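# Unscrew a bottle cap and set it down

## Task

Twist the cap off the bottle and leave the cap resting flat on the table, with the bottle still standing upright. Both must stay that way without the robot holding them, so release everything and move the hands away at the end.

## Robot and tools

Robot: two arms, left_arm and right_arm, each ending in an identical five-finger right hand (so the hands are not mirrored; every hand number means the same on both). The left arm sits on the +y side. Knocking anything off the table fails the job.

Scene frame: origin on the tabletop midway between the arms, +x out over the table, +y toward the left arm, +z up. Result lines give each hand point's position (m), orientation quaternion (w,x,y,z) and velocities (m/s, rad/s) in this frame; printed positions can be a bit off at long reach.

Hand point: a spot 0.05 m in front of the palm, where index pad and thumb tip meet in a pinch. Its own axes: +z along straightened fingers (fingertips 0.06 to 0.07 m beyond it), +y out of the palm, +x across the palm toward the little finger. A wrist bracket on the little-finger side protrudes 0.03 m along +y and 0.11 m across the palm and can collide. Rotating the hand shifts the point slightly.

The 28-number row (all values in [-1, 1], always all 28 even if one arm is idle): left dx, dy, dz, rx, ry, rz, then left hand little, ring, middle, index, thumb_bend, thumb_turn, force_limit, speed; then the same 14 for the right arm. dx..rz are an offset, not a pose: they set where the hand point should go relative to its pose in the most recent result that showed it (or, before any such result, and for later calls in the same reply, relative to where it is when the action begins), expressed in the hand point's own axes. 1.0 equals 0.6 m for dx..dz and 180 degrees for rx..rz; rx, ry, rz form one rotation vector. All zeros is not a hold: it pulls the arm back to that reference pose. Each control step the commanded pose is clipped to 100 mm and 16 degrees from the measured one; motion lags about 0.17 s behind commands.

Hand numbers are absolute targets: fingers +1 straight, -1 curled into palm; thumb_bend +1 straight, -1 bent; thumb_turn +1 beside palm, -1 across in front. A pinch is roughly index -0.22, thumb_bend -0.75, thumb_turn -0.57. force_limit maps -1..+1 to about 0..10 N fingertip force (0..15 N for the thumb motors) and only stops closing. speed maps -1..+1 to nearly still..full (full travel 0.6 s); use -0.9 or slower for a gentle grip. A motor only starts when its target changes by 0.01 or more; there is no 'no change' value, so to keep a hand as it is resend its last eight numbers (or, if none sent yet, its hand_measured six plus hand_force_limit and hand_speed). Whole-hand wraps fit objects 0.035 to 0.08 m across, thumb turned in beforehand. To tighten, raise force_limit and send a more-closed target; to loosen, send a target more open than hand_measured.

Tools:
- execute_actions {actions, pictures}: [] just reports state; [{rows:[[28 numbers],...], steps:n}] runs up to 15 steps of 1/30 s (default 15), one row per step, last row repeated; every row measured from the same reference pose. [{steps:n}] without rows waits up to 300 steps, counted from the last result, reply time included.
- move {target, speed, stop_force}: target is one 28-number row with the same offset meaning; each arm travels in a straight line, all finishing together, 0.5 to 10 s. speed is m/s, 0.002 to 0.5 (default 0.25; turning up to twice that in rad/s). stop_force, 13 to 80 N, one value for both arms, ends an arm's path when its wrist sensor feels that much extra push against the motion; reliable only for slow, non-rotating moves, and leave it out when backing off something you are pressing. Paths ignore obstacles and the other arm.
- wait {seconds 0 to 10}: lets time pass.
- zoom_image {camera, region [x0,y0,x1,y1] pixels, max 504x504} on cam_head_left, cam_head_right, cam_high (896x504) or cam_left_wrist, cam_right_wrist (616x616).
- show_instructions: shows the reference image(s).
- finished_scene {scene}: ends and grades the current scene; irreversible.

Reading results: the move line reports each arm's ending: done, off_target, moving, held (a safety check blocked the last step), contact (stop_force triggered), or fault; limits=paced means the pose was clipped, limits=held means some steps were blocked (the arm may then jump fast). Distances from target are listed. 'pose unreachable' and HELD mark commands the clearance check altered or dropped. A 'Hand target' line shows where each arm is now being driven. Per hand: hand_measured, hand_stopped_by (moving, target, force, stalled, fault) and hand_load_n (fingertip load, positive pushing open; falling near zero means the grip was lost). Wrist force and torque are in the hand's axes, noisy (offset up to about 5.5 N, noise up to 3.4 N, saturating near 100 N); 'no reading' is fine.

Avoid: pushing past firm contact (the arms are stiff), joint load limits (wrist joints 50.7 N m) or 150 N external force, each of which freezes that arm 10 s; motor overheating (MOTOR HOT from 70 °C, brake stop at 85 °C); the two arms striking or pressing each other anywhere; fast impacts, drops, slips, and anything toppling or leaving the table. Loose objects may occasionally be nudged by outside pushes.

Each tool is called after "Emit:" as a command line: name --argument value for each argument, lists and objects as JSON in quotes; but a table of rows of numbers goes row by row, as --pt "numbers of a row", without its own name.

Reference images:

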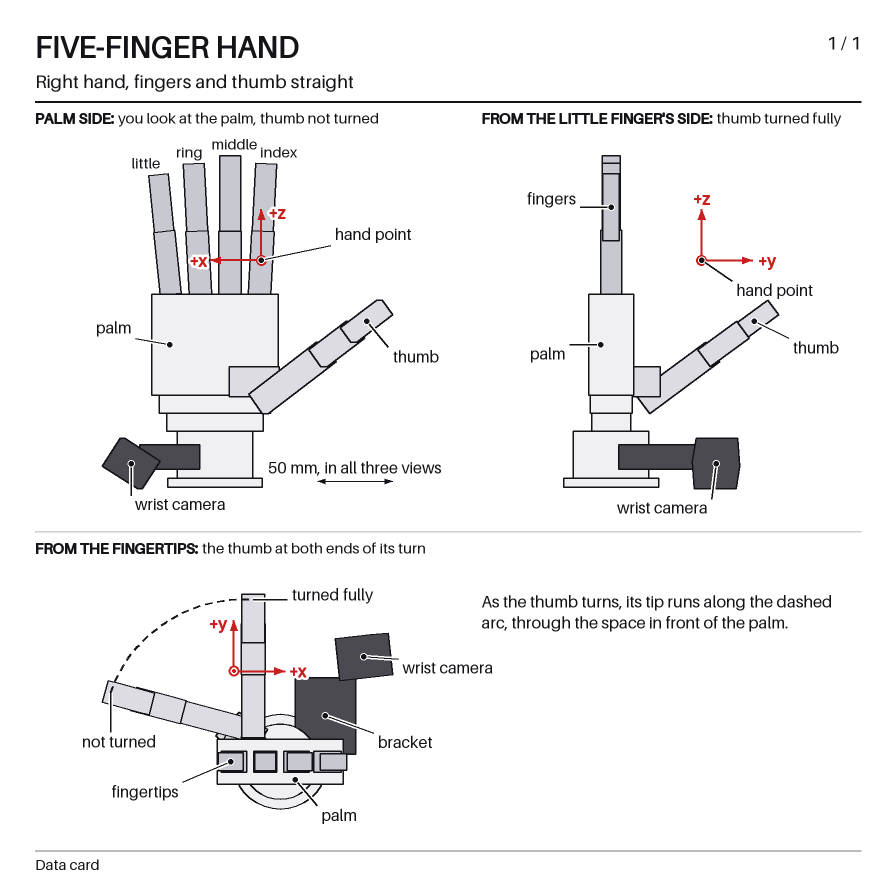

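## Session

Emit:
execute_actions --actions '[]'

Scene clock: 0.00 s of 8400.00 s.
left_arm: end_effector_position=(-0.0468, +1.2178, +0.5557) hand_measured=(+1.000, +1.000, +1.000, +1.000, +1.000, +1.000) hand_load_n=(+0.0, +0.0, +0.0, +0.0, +0.0, +0.0) hand_stopped_by=(target, target, target, target, target, target) hand_force_limit=0.00 hand_speed=-0.80 end_effector_quat_wxyz=(-0.014, -0.707, +0.706, +0.031) end_effector_velocity=(+0.001, +0.000, -0.000) end_effector_angular_velocity=(-0.001, +0.000, -0.001) | right_arm: end_effector_position=(+0.1419, -1.0563, +0.6088) hand_measured=(+1.000, +1.000, +1.000, +1.000, +1.000, +1.000) hand_load_n=(+0.0, +0.0, +0.0, +0.0, +0.0, +0.0) hand_stopped_by=(target, target, target, target, target, target) hand_force_limit=0.00 hand_speed=-0.80 end_effector_quat_wxyz=(-0.003, +0.669, +0.743, -0.031) end_effector_velocity=(+0.000, -0.000, -0.000) end_effector_angular_velocity=(-0.000, -0.001, +0.002)
Joint positions: left_arm=[ 1.2   -1.445  1.392  1.615  1.504 -1.787] | right_arm=[-1.866 -1.497  1.335  1.679  1.603 -1.967]
Joint velocities: left_arm=[-0.002  0.001  0.    -0.    -0.    -0.   ] | right_arm=[-0.     0.     0.    -0.    -0.001 -0.002]
Wrist force (N, on the end effector, along its own x y z axes, offset not removed): no reading
Wrist torque (N m, same axes, about the end effector's origin, offset not removed): no reading
Hand target (left_arm): -0.047, +1.218, +0.556; +0.014, +0.707, -0.706, -0.031
Hand target (right_arm): +0.142, -1.056, +0.609; -0.003, +0.669, +0.743, -0.031

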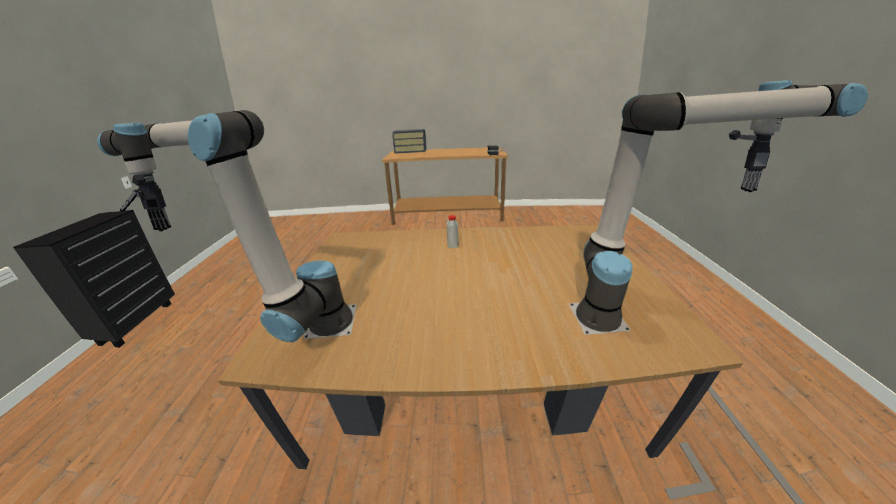

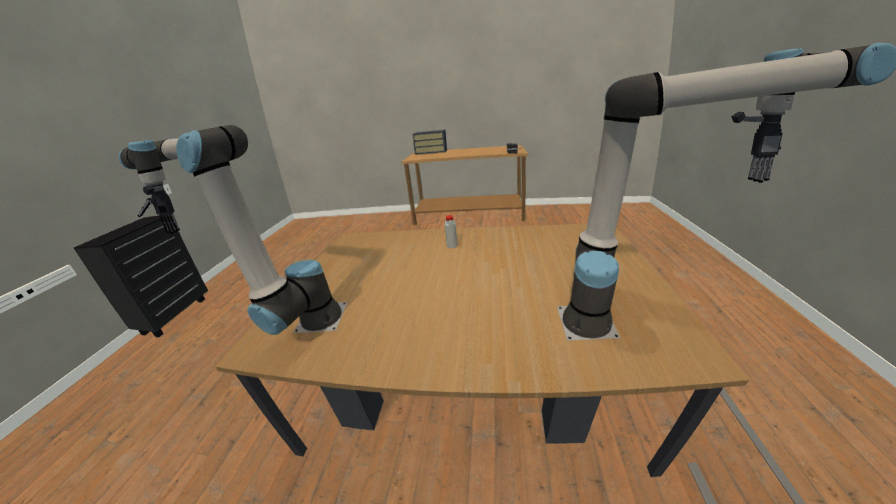

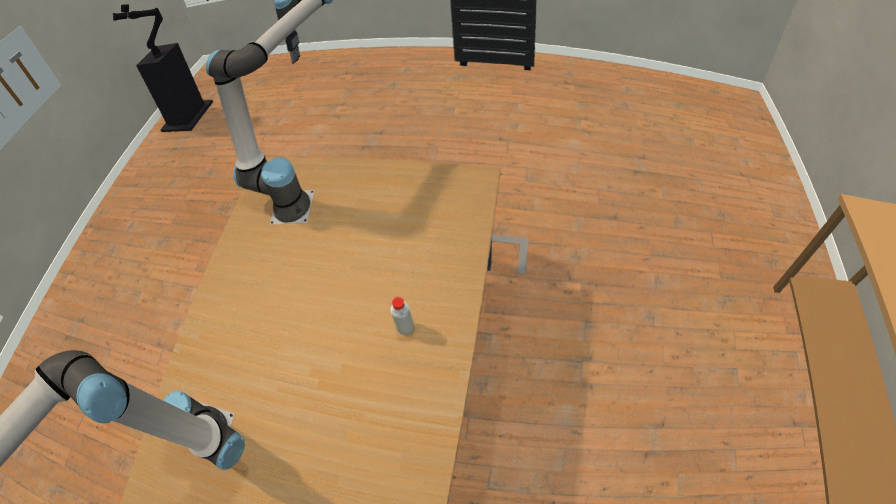

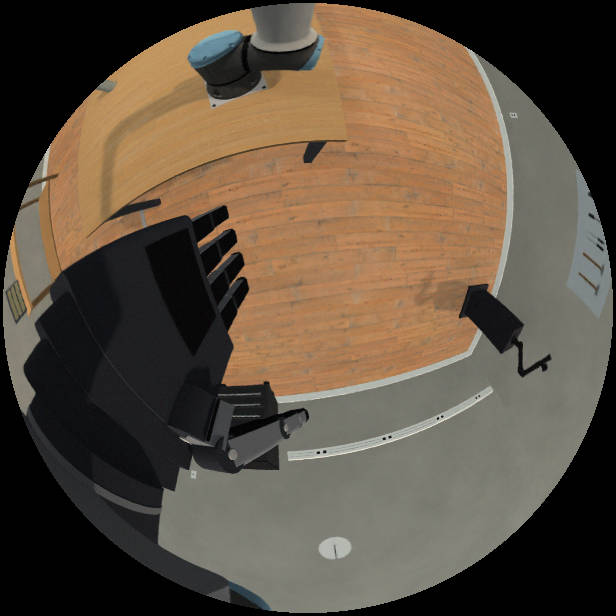

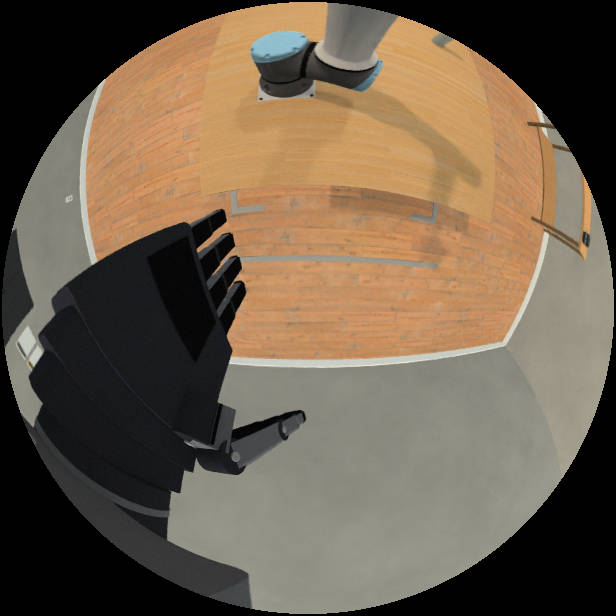

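Emit:
zoom_image --camera "cam_high" --region '[360, 280, 450, 350]'

Emit:
zoom_image --camera "cam_head_left" --region '[420, 205, 490, 255]'

Region (360, 280, 450, 350) of cam_high's 896x504 image, scaled by 5.600, with more detail than that image has.

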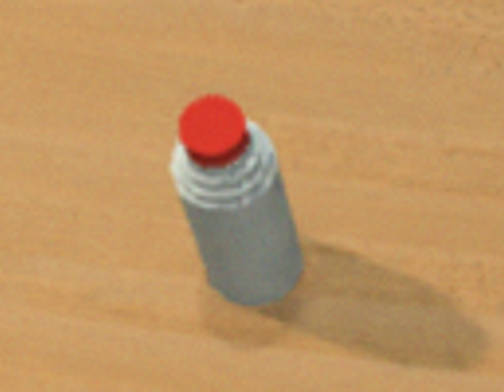

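Region (420, 205, 490, 255) of cam_head_left's 896x504 image, scaled by 7.200, with more detail than that image has; it fills the top 360 rows of this view, and the rest is white.

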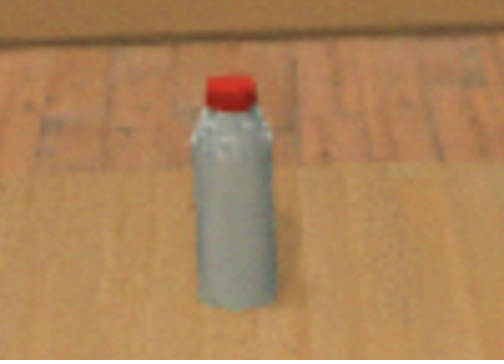

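Emit:
move --target '[0.67,-0.92,0.17,0,0,-0.25,1,1,1,1,1,-1,0,0.5,0.53,0.65,0.17,0,0,0.25,1,1,1,1,1,-1,0,0.5]' --speed 0.4

Scene clock: 50.43 s of 8400.00 s.
left_arm: end_effector_position=(+0.4972, +0.8195, +0.4099) hand_measured=(+1.000, +1.000, +1.000, +1.000, +1.000, -1.000) hand_load_n=(+0.0, +0.0, +0.0, +0.0, +0.0, +0.0) hand_stopped_by=(target, target, target, target, target, target) hand_force_limit=0.00 hand_speed=0.50 end_effector_quat_wxyz=(+0.001, +0.924, -0.382, -0.034) end_effector_velocity=(+0.002, -0.001, -0.001) end_effector_angular_velocity=(+0.002, +0.001, +0.005) | right_arm: end_effector_position=(+0.4901, -0.7039, +0.4754) hand_measured=(+1.000, +1.000, +1.000, +1.000, +1.000, -1.000) hand_load_n=(+0.0, +0.0, +0.0, +0.0, +0.0, +0.0) hand_stopped_by=(target, target, target, target, target, target) hand_force_limit=0.00 hand_speed=0.50 end_effector_quat_wxyz=(+0.009, +0.902, +0.430, -0.029) end_effector_velocity=(+0.001, +0.001, -0.001) end_effector_angular_velocity=(-0.002, +0.005, -0.007)
Joint positions: left_arm=[-0.092 -1.465  1.685  1.413  1.542 -3.866] | right_arm=[-0.728 -1.663  1.752  1.489  1.631 -0.043]
Joint velocities: left_arm=[-0.003  0.003 -0.002 -0.    -0.001 -0.008] | right_arm=[ 0.008  0.005 -0.002  0.001  0.005  0.016]
Wrist force (N, on the end effector, along its own x y z axes, offset not removed): left_arm=[2.6 1.5 1.5] | right_arm=[-0.2 2.7 -1.1]
Wrist torque (N m, same axes, about the end effector's origin, offset not removed): left_arm=[0.45 -0.35 0.48] | right_arm=[0.23 0.08 -0.05]
Hand target (left_arm): +0.497, +0.819, +0.410; +0.001, +0.924, -0.382, -0.035
Hand target (right_arm): +0.490, -0.704, +0.475; +0.009, +0.902, +0.430, -0.030
Off the commanded pose (left_arm): 0.001 m, 0 deg.
Off the commanded pose (right_arm): 0.001 m, 0 deg.
After step 90, 44.90 s passed at rest.
move: done

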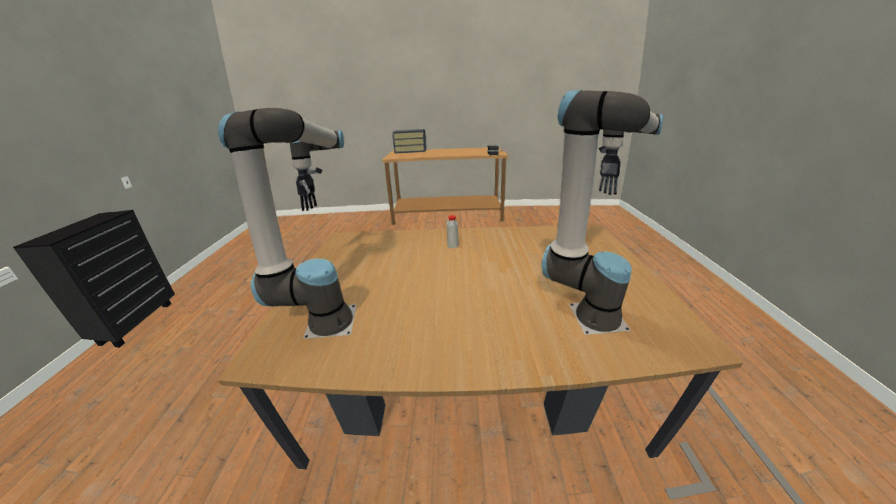

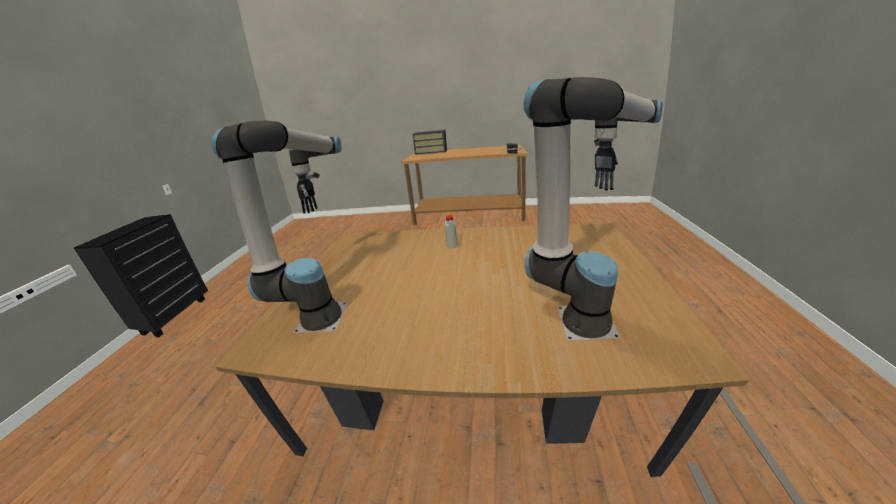

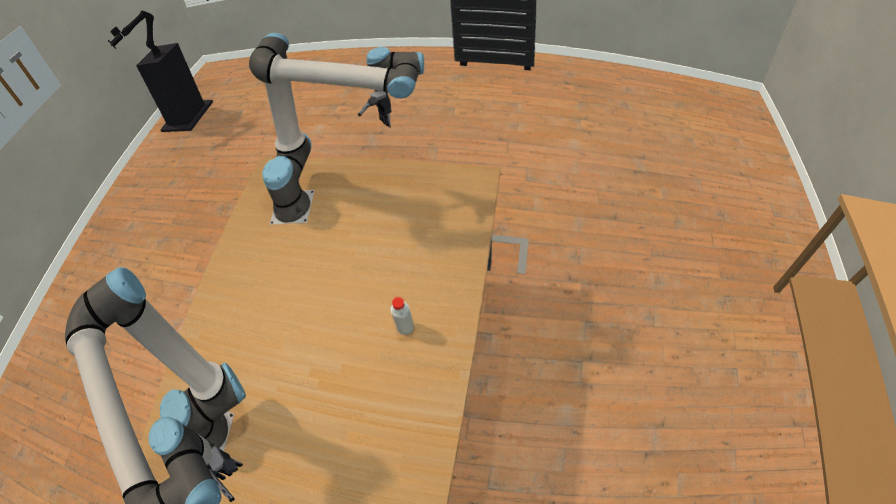

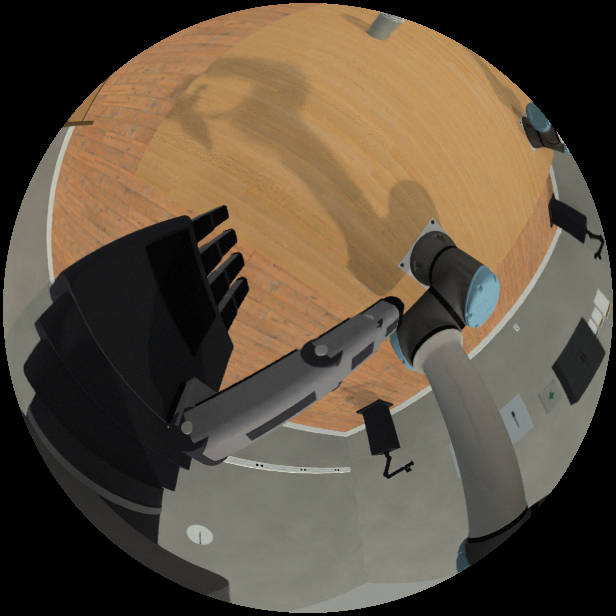

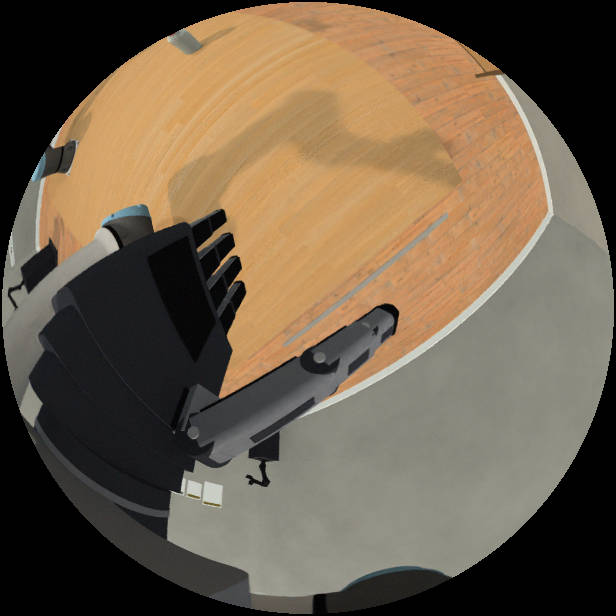

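Emit:
move --target '[0.757,0.485,0.40,0,0.52,0,1,1,1,1,1,-1,0,0.5,0.71,-0.328,0.17,0,0,0.283,1,1,1,1,1,-1,0,0.5]' --speed 0.35

Scene clock: 60.00 s of 8400.00 s.
left_arm: end_effector_position=(+0.5967, +0.2993, +0.1504) hand_measured=(+1.000, +1.000, +1.000, +1.000, +1.000, -1.000) hand_load_n=(+0.0, +0.0, +0.0, +0.0, +0.0, +0.0) hand_stopped_by=(target, target, target, target, target, target) hand_force_limit=0.00 hand_speed=0.50 end_effector_quat_wxyz=(+0.279, +0.658, -0.261, +0.649) end_effector_velocity=(+0.001, -0.002, -0.002) end_effector_angular_velocity=(-0.008, -0.009, +0.004) | right_arm: end_effector_position=(+0.5990, -0.2538, +0.3496) hand_measured=(+1.000, +1.000, +1.000, +1.000, +1.000, -1.000) hand_load_n=(+0.0, +0.0, +0.0, +0.0, +0.0, +0.0) hand_stopped_by=(target, target, target, target, target, target) hand_force_limit=0.00 hand_speed=0.50 end_effector_quat_wxyz=(+0.020, +1.000, +0.001, -0.023) end_effector_velocity=(-0.000, +0.001, +0.001) end_effector_angular_velocity=(-0.001, -0.001, -0.003)
Joint positions: left_arm=[-0.898 -1.501  2.539 -1.035  1.612 -4.74 ] | right_arm=[ 0.233 -1.231  1.5    1.355  1.599  1.807]
Joint velocities: left_arm=[-0.005  0.012  0.004 -0.027 -0.009  0.001] | right_arm=[ 0.002  0.    -0.002  0.001  0.001  0.004]
Wrist force (N, on the end effector, along its own x y z axes, offset not removed): left_arm=[1.7 2.6 -0.8] | right_arm=[0.5 0.1 -1.3]
Wrist torque (N m, same axes, about the end effector's origin, offset not removed): left_arm=[0.74 -0.06 0.51] | right_arm=[-0.17 0.01 -0.02]
Hand target (left_arm): +0.597, +0.299, +0.150; +0.279, +0.657, -0.261, +0.650
Hand target (right_arm): +0.599, -0.254, +0.350; +0.020, +1.000, +0.001, -0.023
Off the commanded pose (left_arm): 0.001 m, 0 deg.
Off the commanded pose (right_arm): 0.001 m, 0 deg.
After step 90, 3.43 s passed at rest.
move: done

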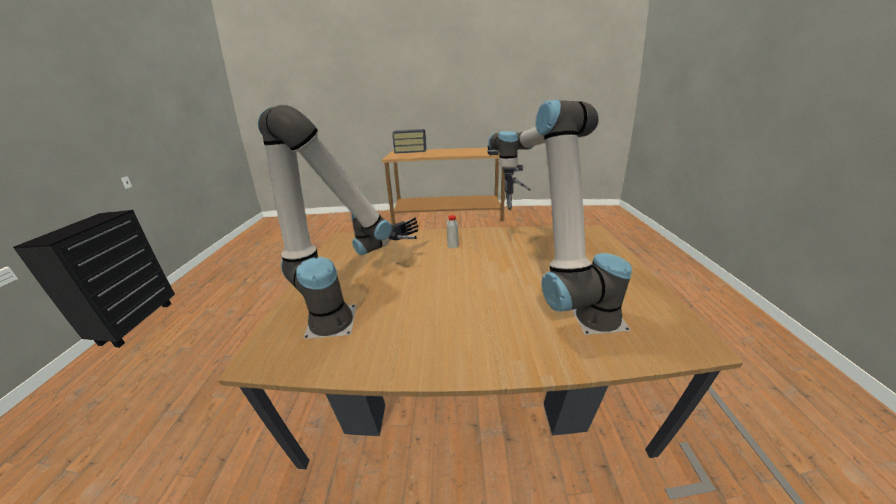

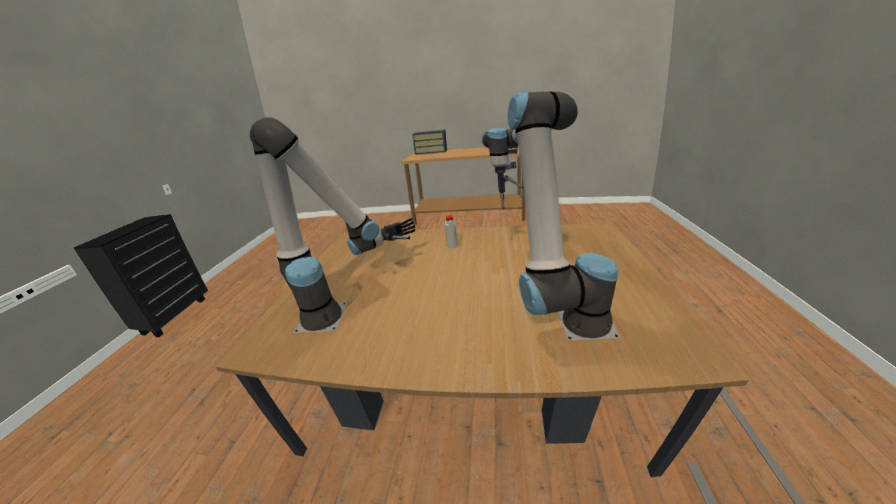

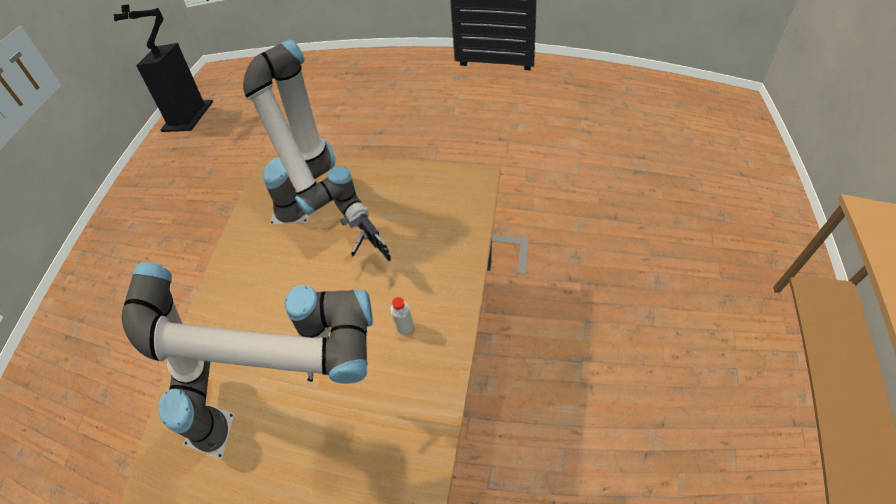

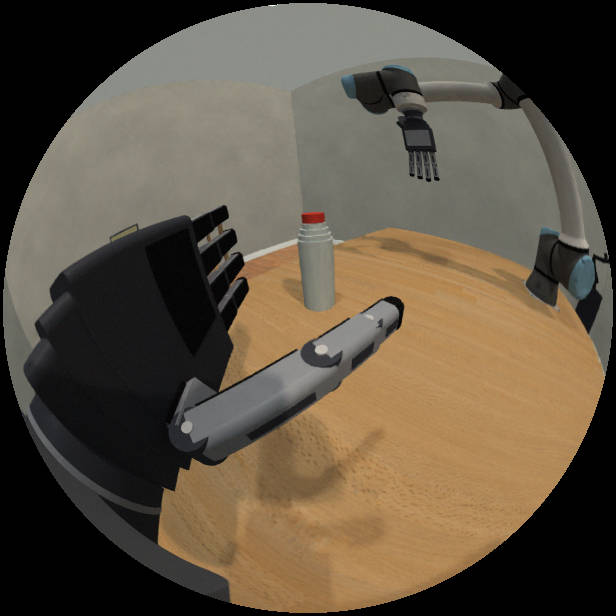

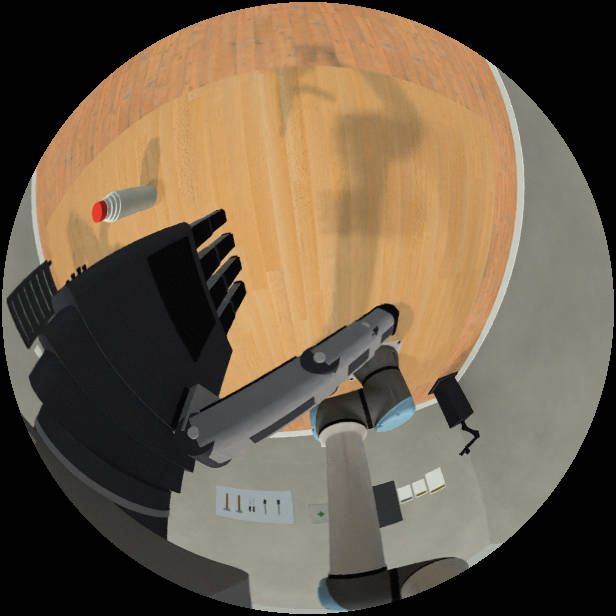

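Emit:
move --target '[-0.15,0.05,0.25,0,0,0.009,1,1,1,1,1,-1,0,0.5,0.2,-0.1,0,0.263,0.015,0,1,1,0.2,0.2,-0.3,-1,0,0.5]'

Scene clock: 72.70 s of 8400.00 s.
left_arm: end_effector_position=(+0.6797, +0.1707, +0.0614) hand_measured=(+1.000, +1.000, +1.000, +1.000, +1.000, -1.000) hand_load_n=(+0.0, +0.0, +0.0, +0.0, +0.0, +0.0) hand_stopped_by=(target, target, target, target, target, target) hand_force_limit=0.00 hand_speed=0.50 end_effector_quat_wxyz=(+0.270, +0.654, -0.271, +0.653) end_effector_velocity=(+0.002, -0.002, -0.001) end_effector_angular_velocity=(+0.000, +0.000, +0.001) | right_arm: end_effector_position=(+0.7185, -0.1938, +0.3419) hand_measured=(+1.000, +1.000, +0.200, +0.200, -0.300, -1.000) hand_load_n=(+0.0, +0.0, +0.0, +0.0, +0.0, +0.0) hand_stopped_by=(target, target, target, target, target, target) hand_force_limit=0.00 hand_speed=0.50 end_effector_quat_wxyz=(-0.382, +0.924, -0.008, +0.001) end_effector_velocity=(+0.001, +0.001, +0.001) end_effector_angular_velocity=(+0.013, -0.001, +0.000)
Joint positions: left_arm=[-0.981 -1.152  2.329 -1.175  1.529 -4.712] | right_arm=[-0.023 -1.145  1.441  1.283  0.786  1.566]
Joint velocities: left_arm=[-0.     0.004 -0.004 -0.    -0.001  0.   ] | right_arm=[-0.003  0.002  0.     0.    -0.013 -0.004]
Wrist force (N, on the end effector, along its own x y z axes, offset not removed): left_arm=[2.5 2.4 0.3] | right_arm=[-1.4 -1.5 -1.8]
Wrist torque (N m, same axes, about the end effector's origin, offset not removed): left_arm=[0.62 -0.16 0.53] | right_arm=[-0.45 0.28 -0.19]
Hand target (left_arm): +0.680, +0.170, +0.061; +0.270, +0.654, -0.271, +0.653
Hand target (right_arm): +0.719, -0.194, +0.342; -0.383, +0.924, -0.008, +0.001
Off the commanded pose (left_arm): 0.000 m, 0 deg.
Off the commanded pose (right_arm): 0.000 m, 0 deg.
After step 90, 7.47 s passed at rest.
move: done

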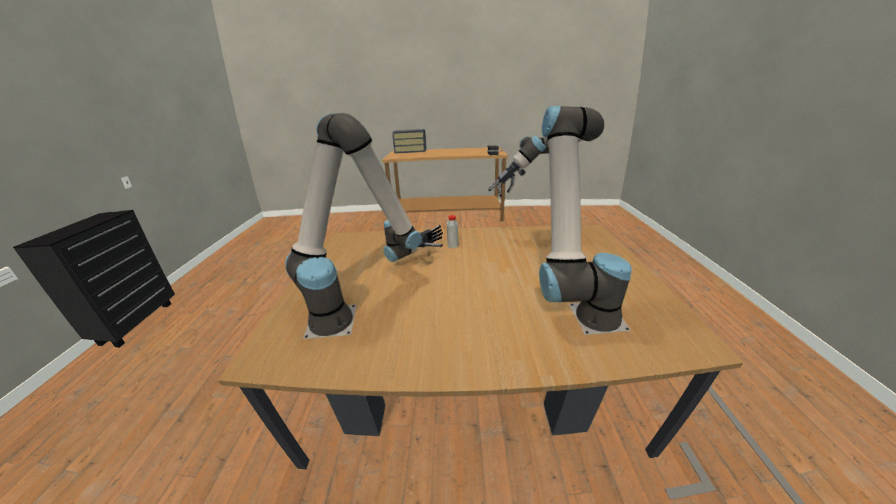

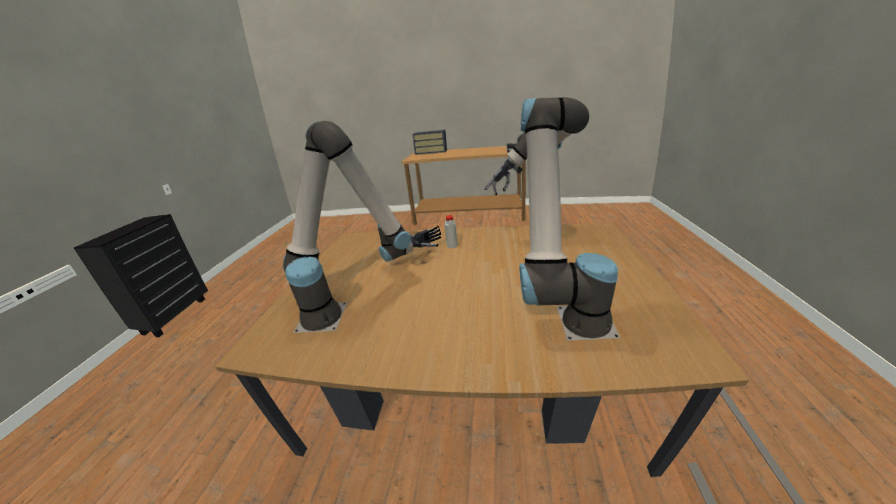

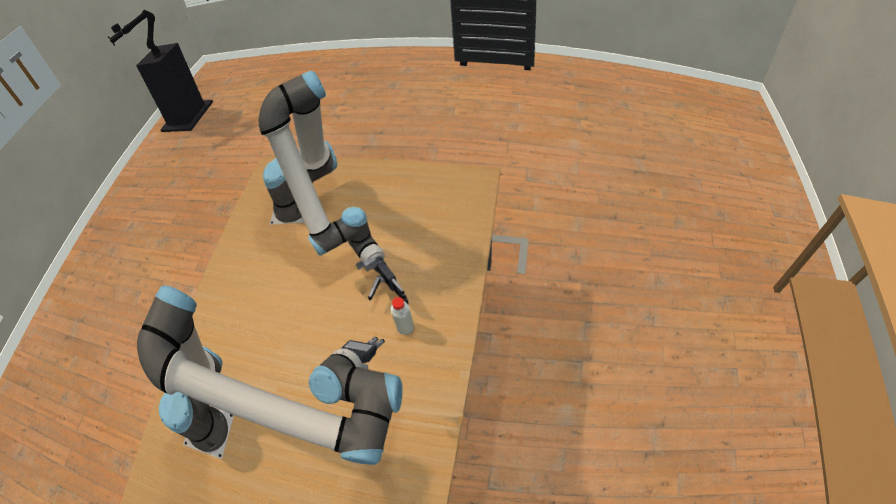

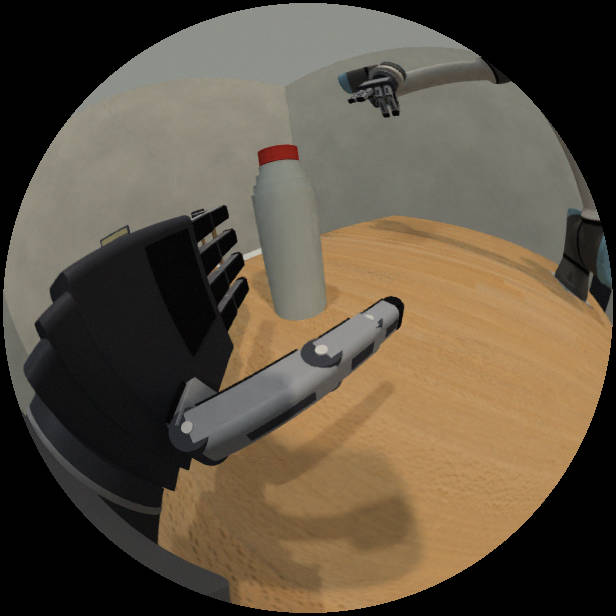

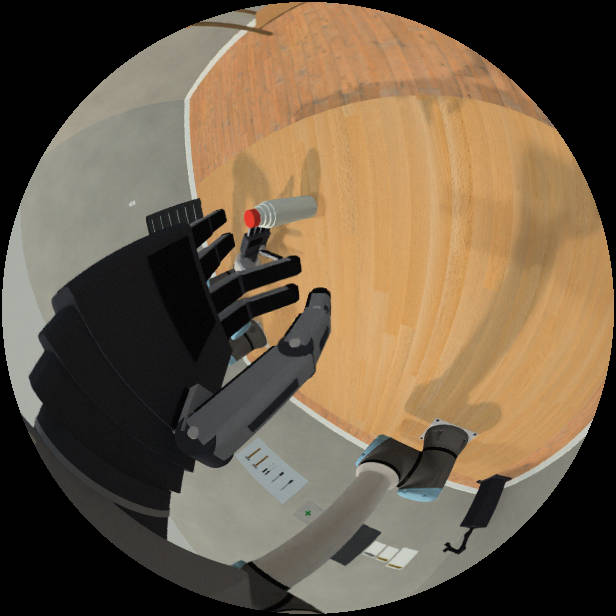

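Emit:
move --target '[0,0,0.175,0,0,0,1,1,1,1,1,-1,0,0.5,0,0,0,0,0,0,1,1,0.2,0.2,-0.3,-1,0,0.5]' --speed 0.08

Emit:
zoom_image --camera "cam_head_right" --region '[400, 150, 540, 260]'

Emit:
zoom_image --camera "cam_high" --region '[340, 260, 460, 360]'

Scene clock: 86.27 s of 8400.00 s.
left_arm: end_effector_position=(+0.7537, +0.0967, +0.0613) hand_measured=(+1.000, +1.000, +1.000, +1.000, +1.000, -1.000) hand_load_n=(+0.0, +0.0, +0.0, +0.0, +0.0, +0.0) hand_stopped_by=(target, target, target, target, target, target) hand_force_limit=0.00 hand_speed=0.50 end_effector_quat_wxyz=(+0.270, +0.654, -0.271, +0.653) end_effector_velocity=(+0.002, -0.003, -0.000) end_effector_angular_velocity=(-0.001, +0.001, -0.000) | right_arm: end_effector_position=(+0.7185, -0.1938, +0.3419) hand_measured=(+1.000, +1.000, +0.200, +0.200, -0.300, -1.000) hand_load_n=(+0.0, +0.0, +0.0, +0.0, +0.0, +0.0) hand_stopped_by=(target, target, target, target, target, target) hand_force_limit=0.00 hand_speed=0.50 end_effector_quat_wxyz=(-0.382, +0.924, -0.008, +0.001) end_effector_velocity=(+0.000, -0.000, +0.000) end_effector_angular_velocity=(-0.001, -0.000, -0.001)
Joint positions: left_arm=[-0.974 -1.057  2.13  -1.07   1.536 -4.712] | right_arm=[-0.023 -1.145  1.441  1.283  0.786  1.566]
Joint velocities: left_arm=[-0.     0.004 -0.006  0.003 -0.    -0.001] | right_arm=[ 0.    -0.    -0.    -0.     0.001  0.001]
Wrist force (N, on the end effector, along its own x y z axes, offset not removed): left_arm=[0.6 2.3 1.4] | right_arm=[0.3 1.0 -1.3]
Wrist torque (N m, same axes, about the end effector's origin, offset not removed): left_arm=[0.53 0.01 0.42] | right_arm=[-0.08 0.07 0.03]
Hand target (left_arm): +0.754, +0.096, +0.061; +0.270, +0.654, -0.271, +0.653
Hand target (right_arm): +0.719, -0.194, +0.342; -0.382, +0.924, -0.008, +0.001
Off the commanded pose (left_arm): 0.000 m, 0 deg.
Off the commanded pose (right_arm): 0.000 m, 0 deg.
After step 90, 8.77 s passed at rest.
move: done

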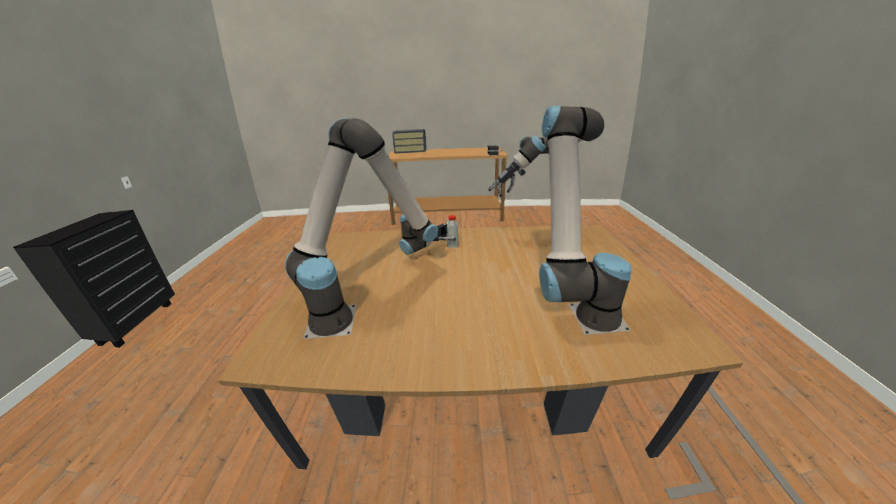

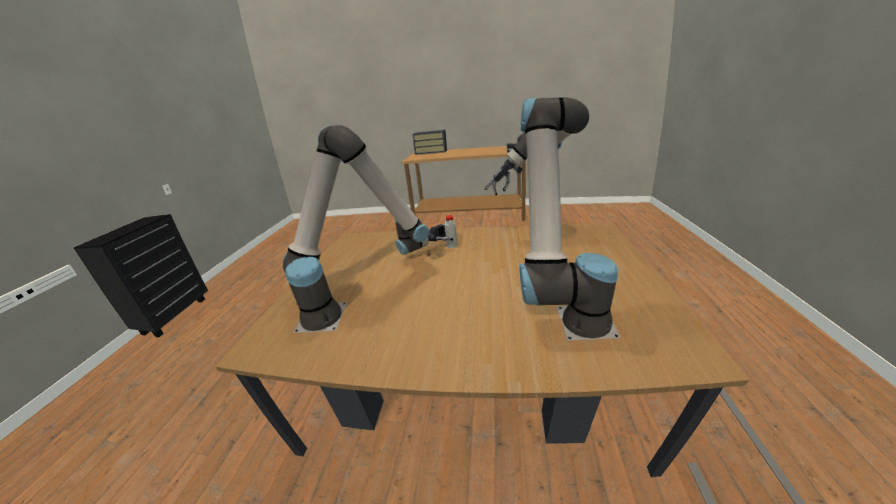

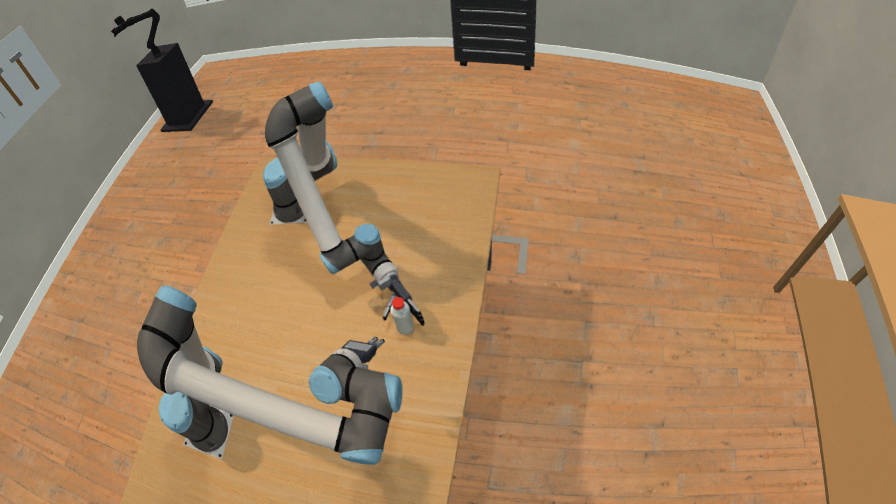

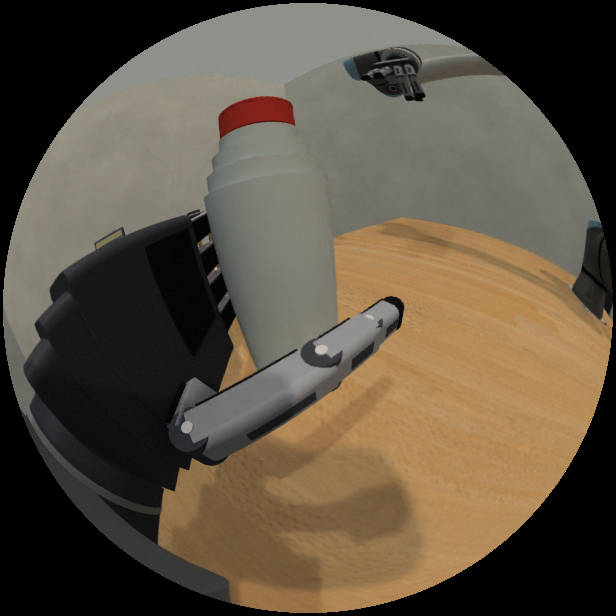

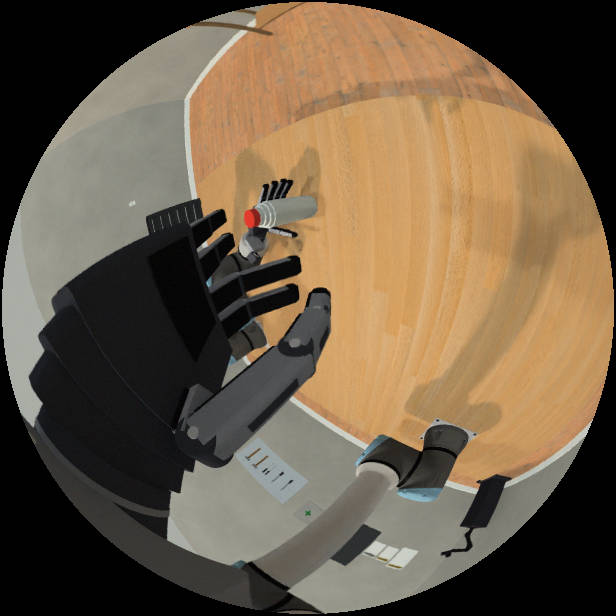

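Region (400, 150, 540, 260) of cam_head_right's 896x504 image, scaled by 3.600, with more detail than that image has; it fills the top 396 rows of this view, and the rest is white.

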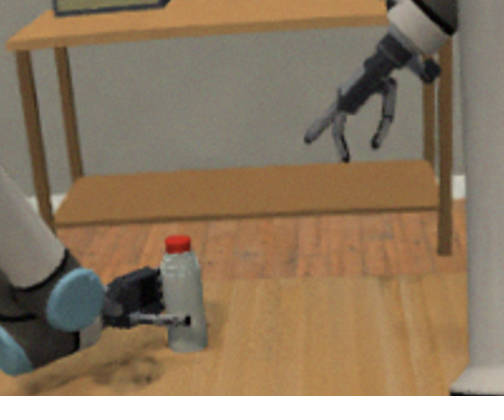

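Region (340, 260, 460, 360) of cam_high's 896x504 image, scaled by 4.200, with more detail than that image has.

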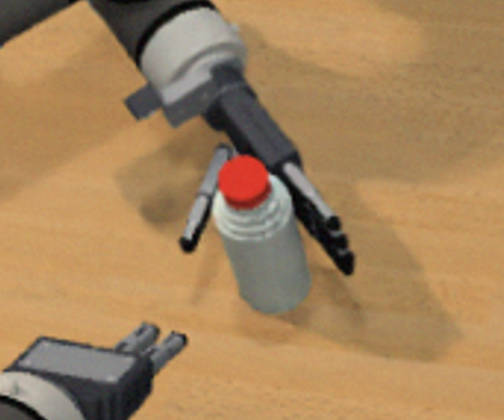

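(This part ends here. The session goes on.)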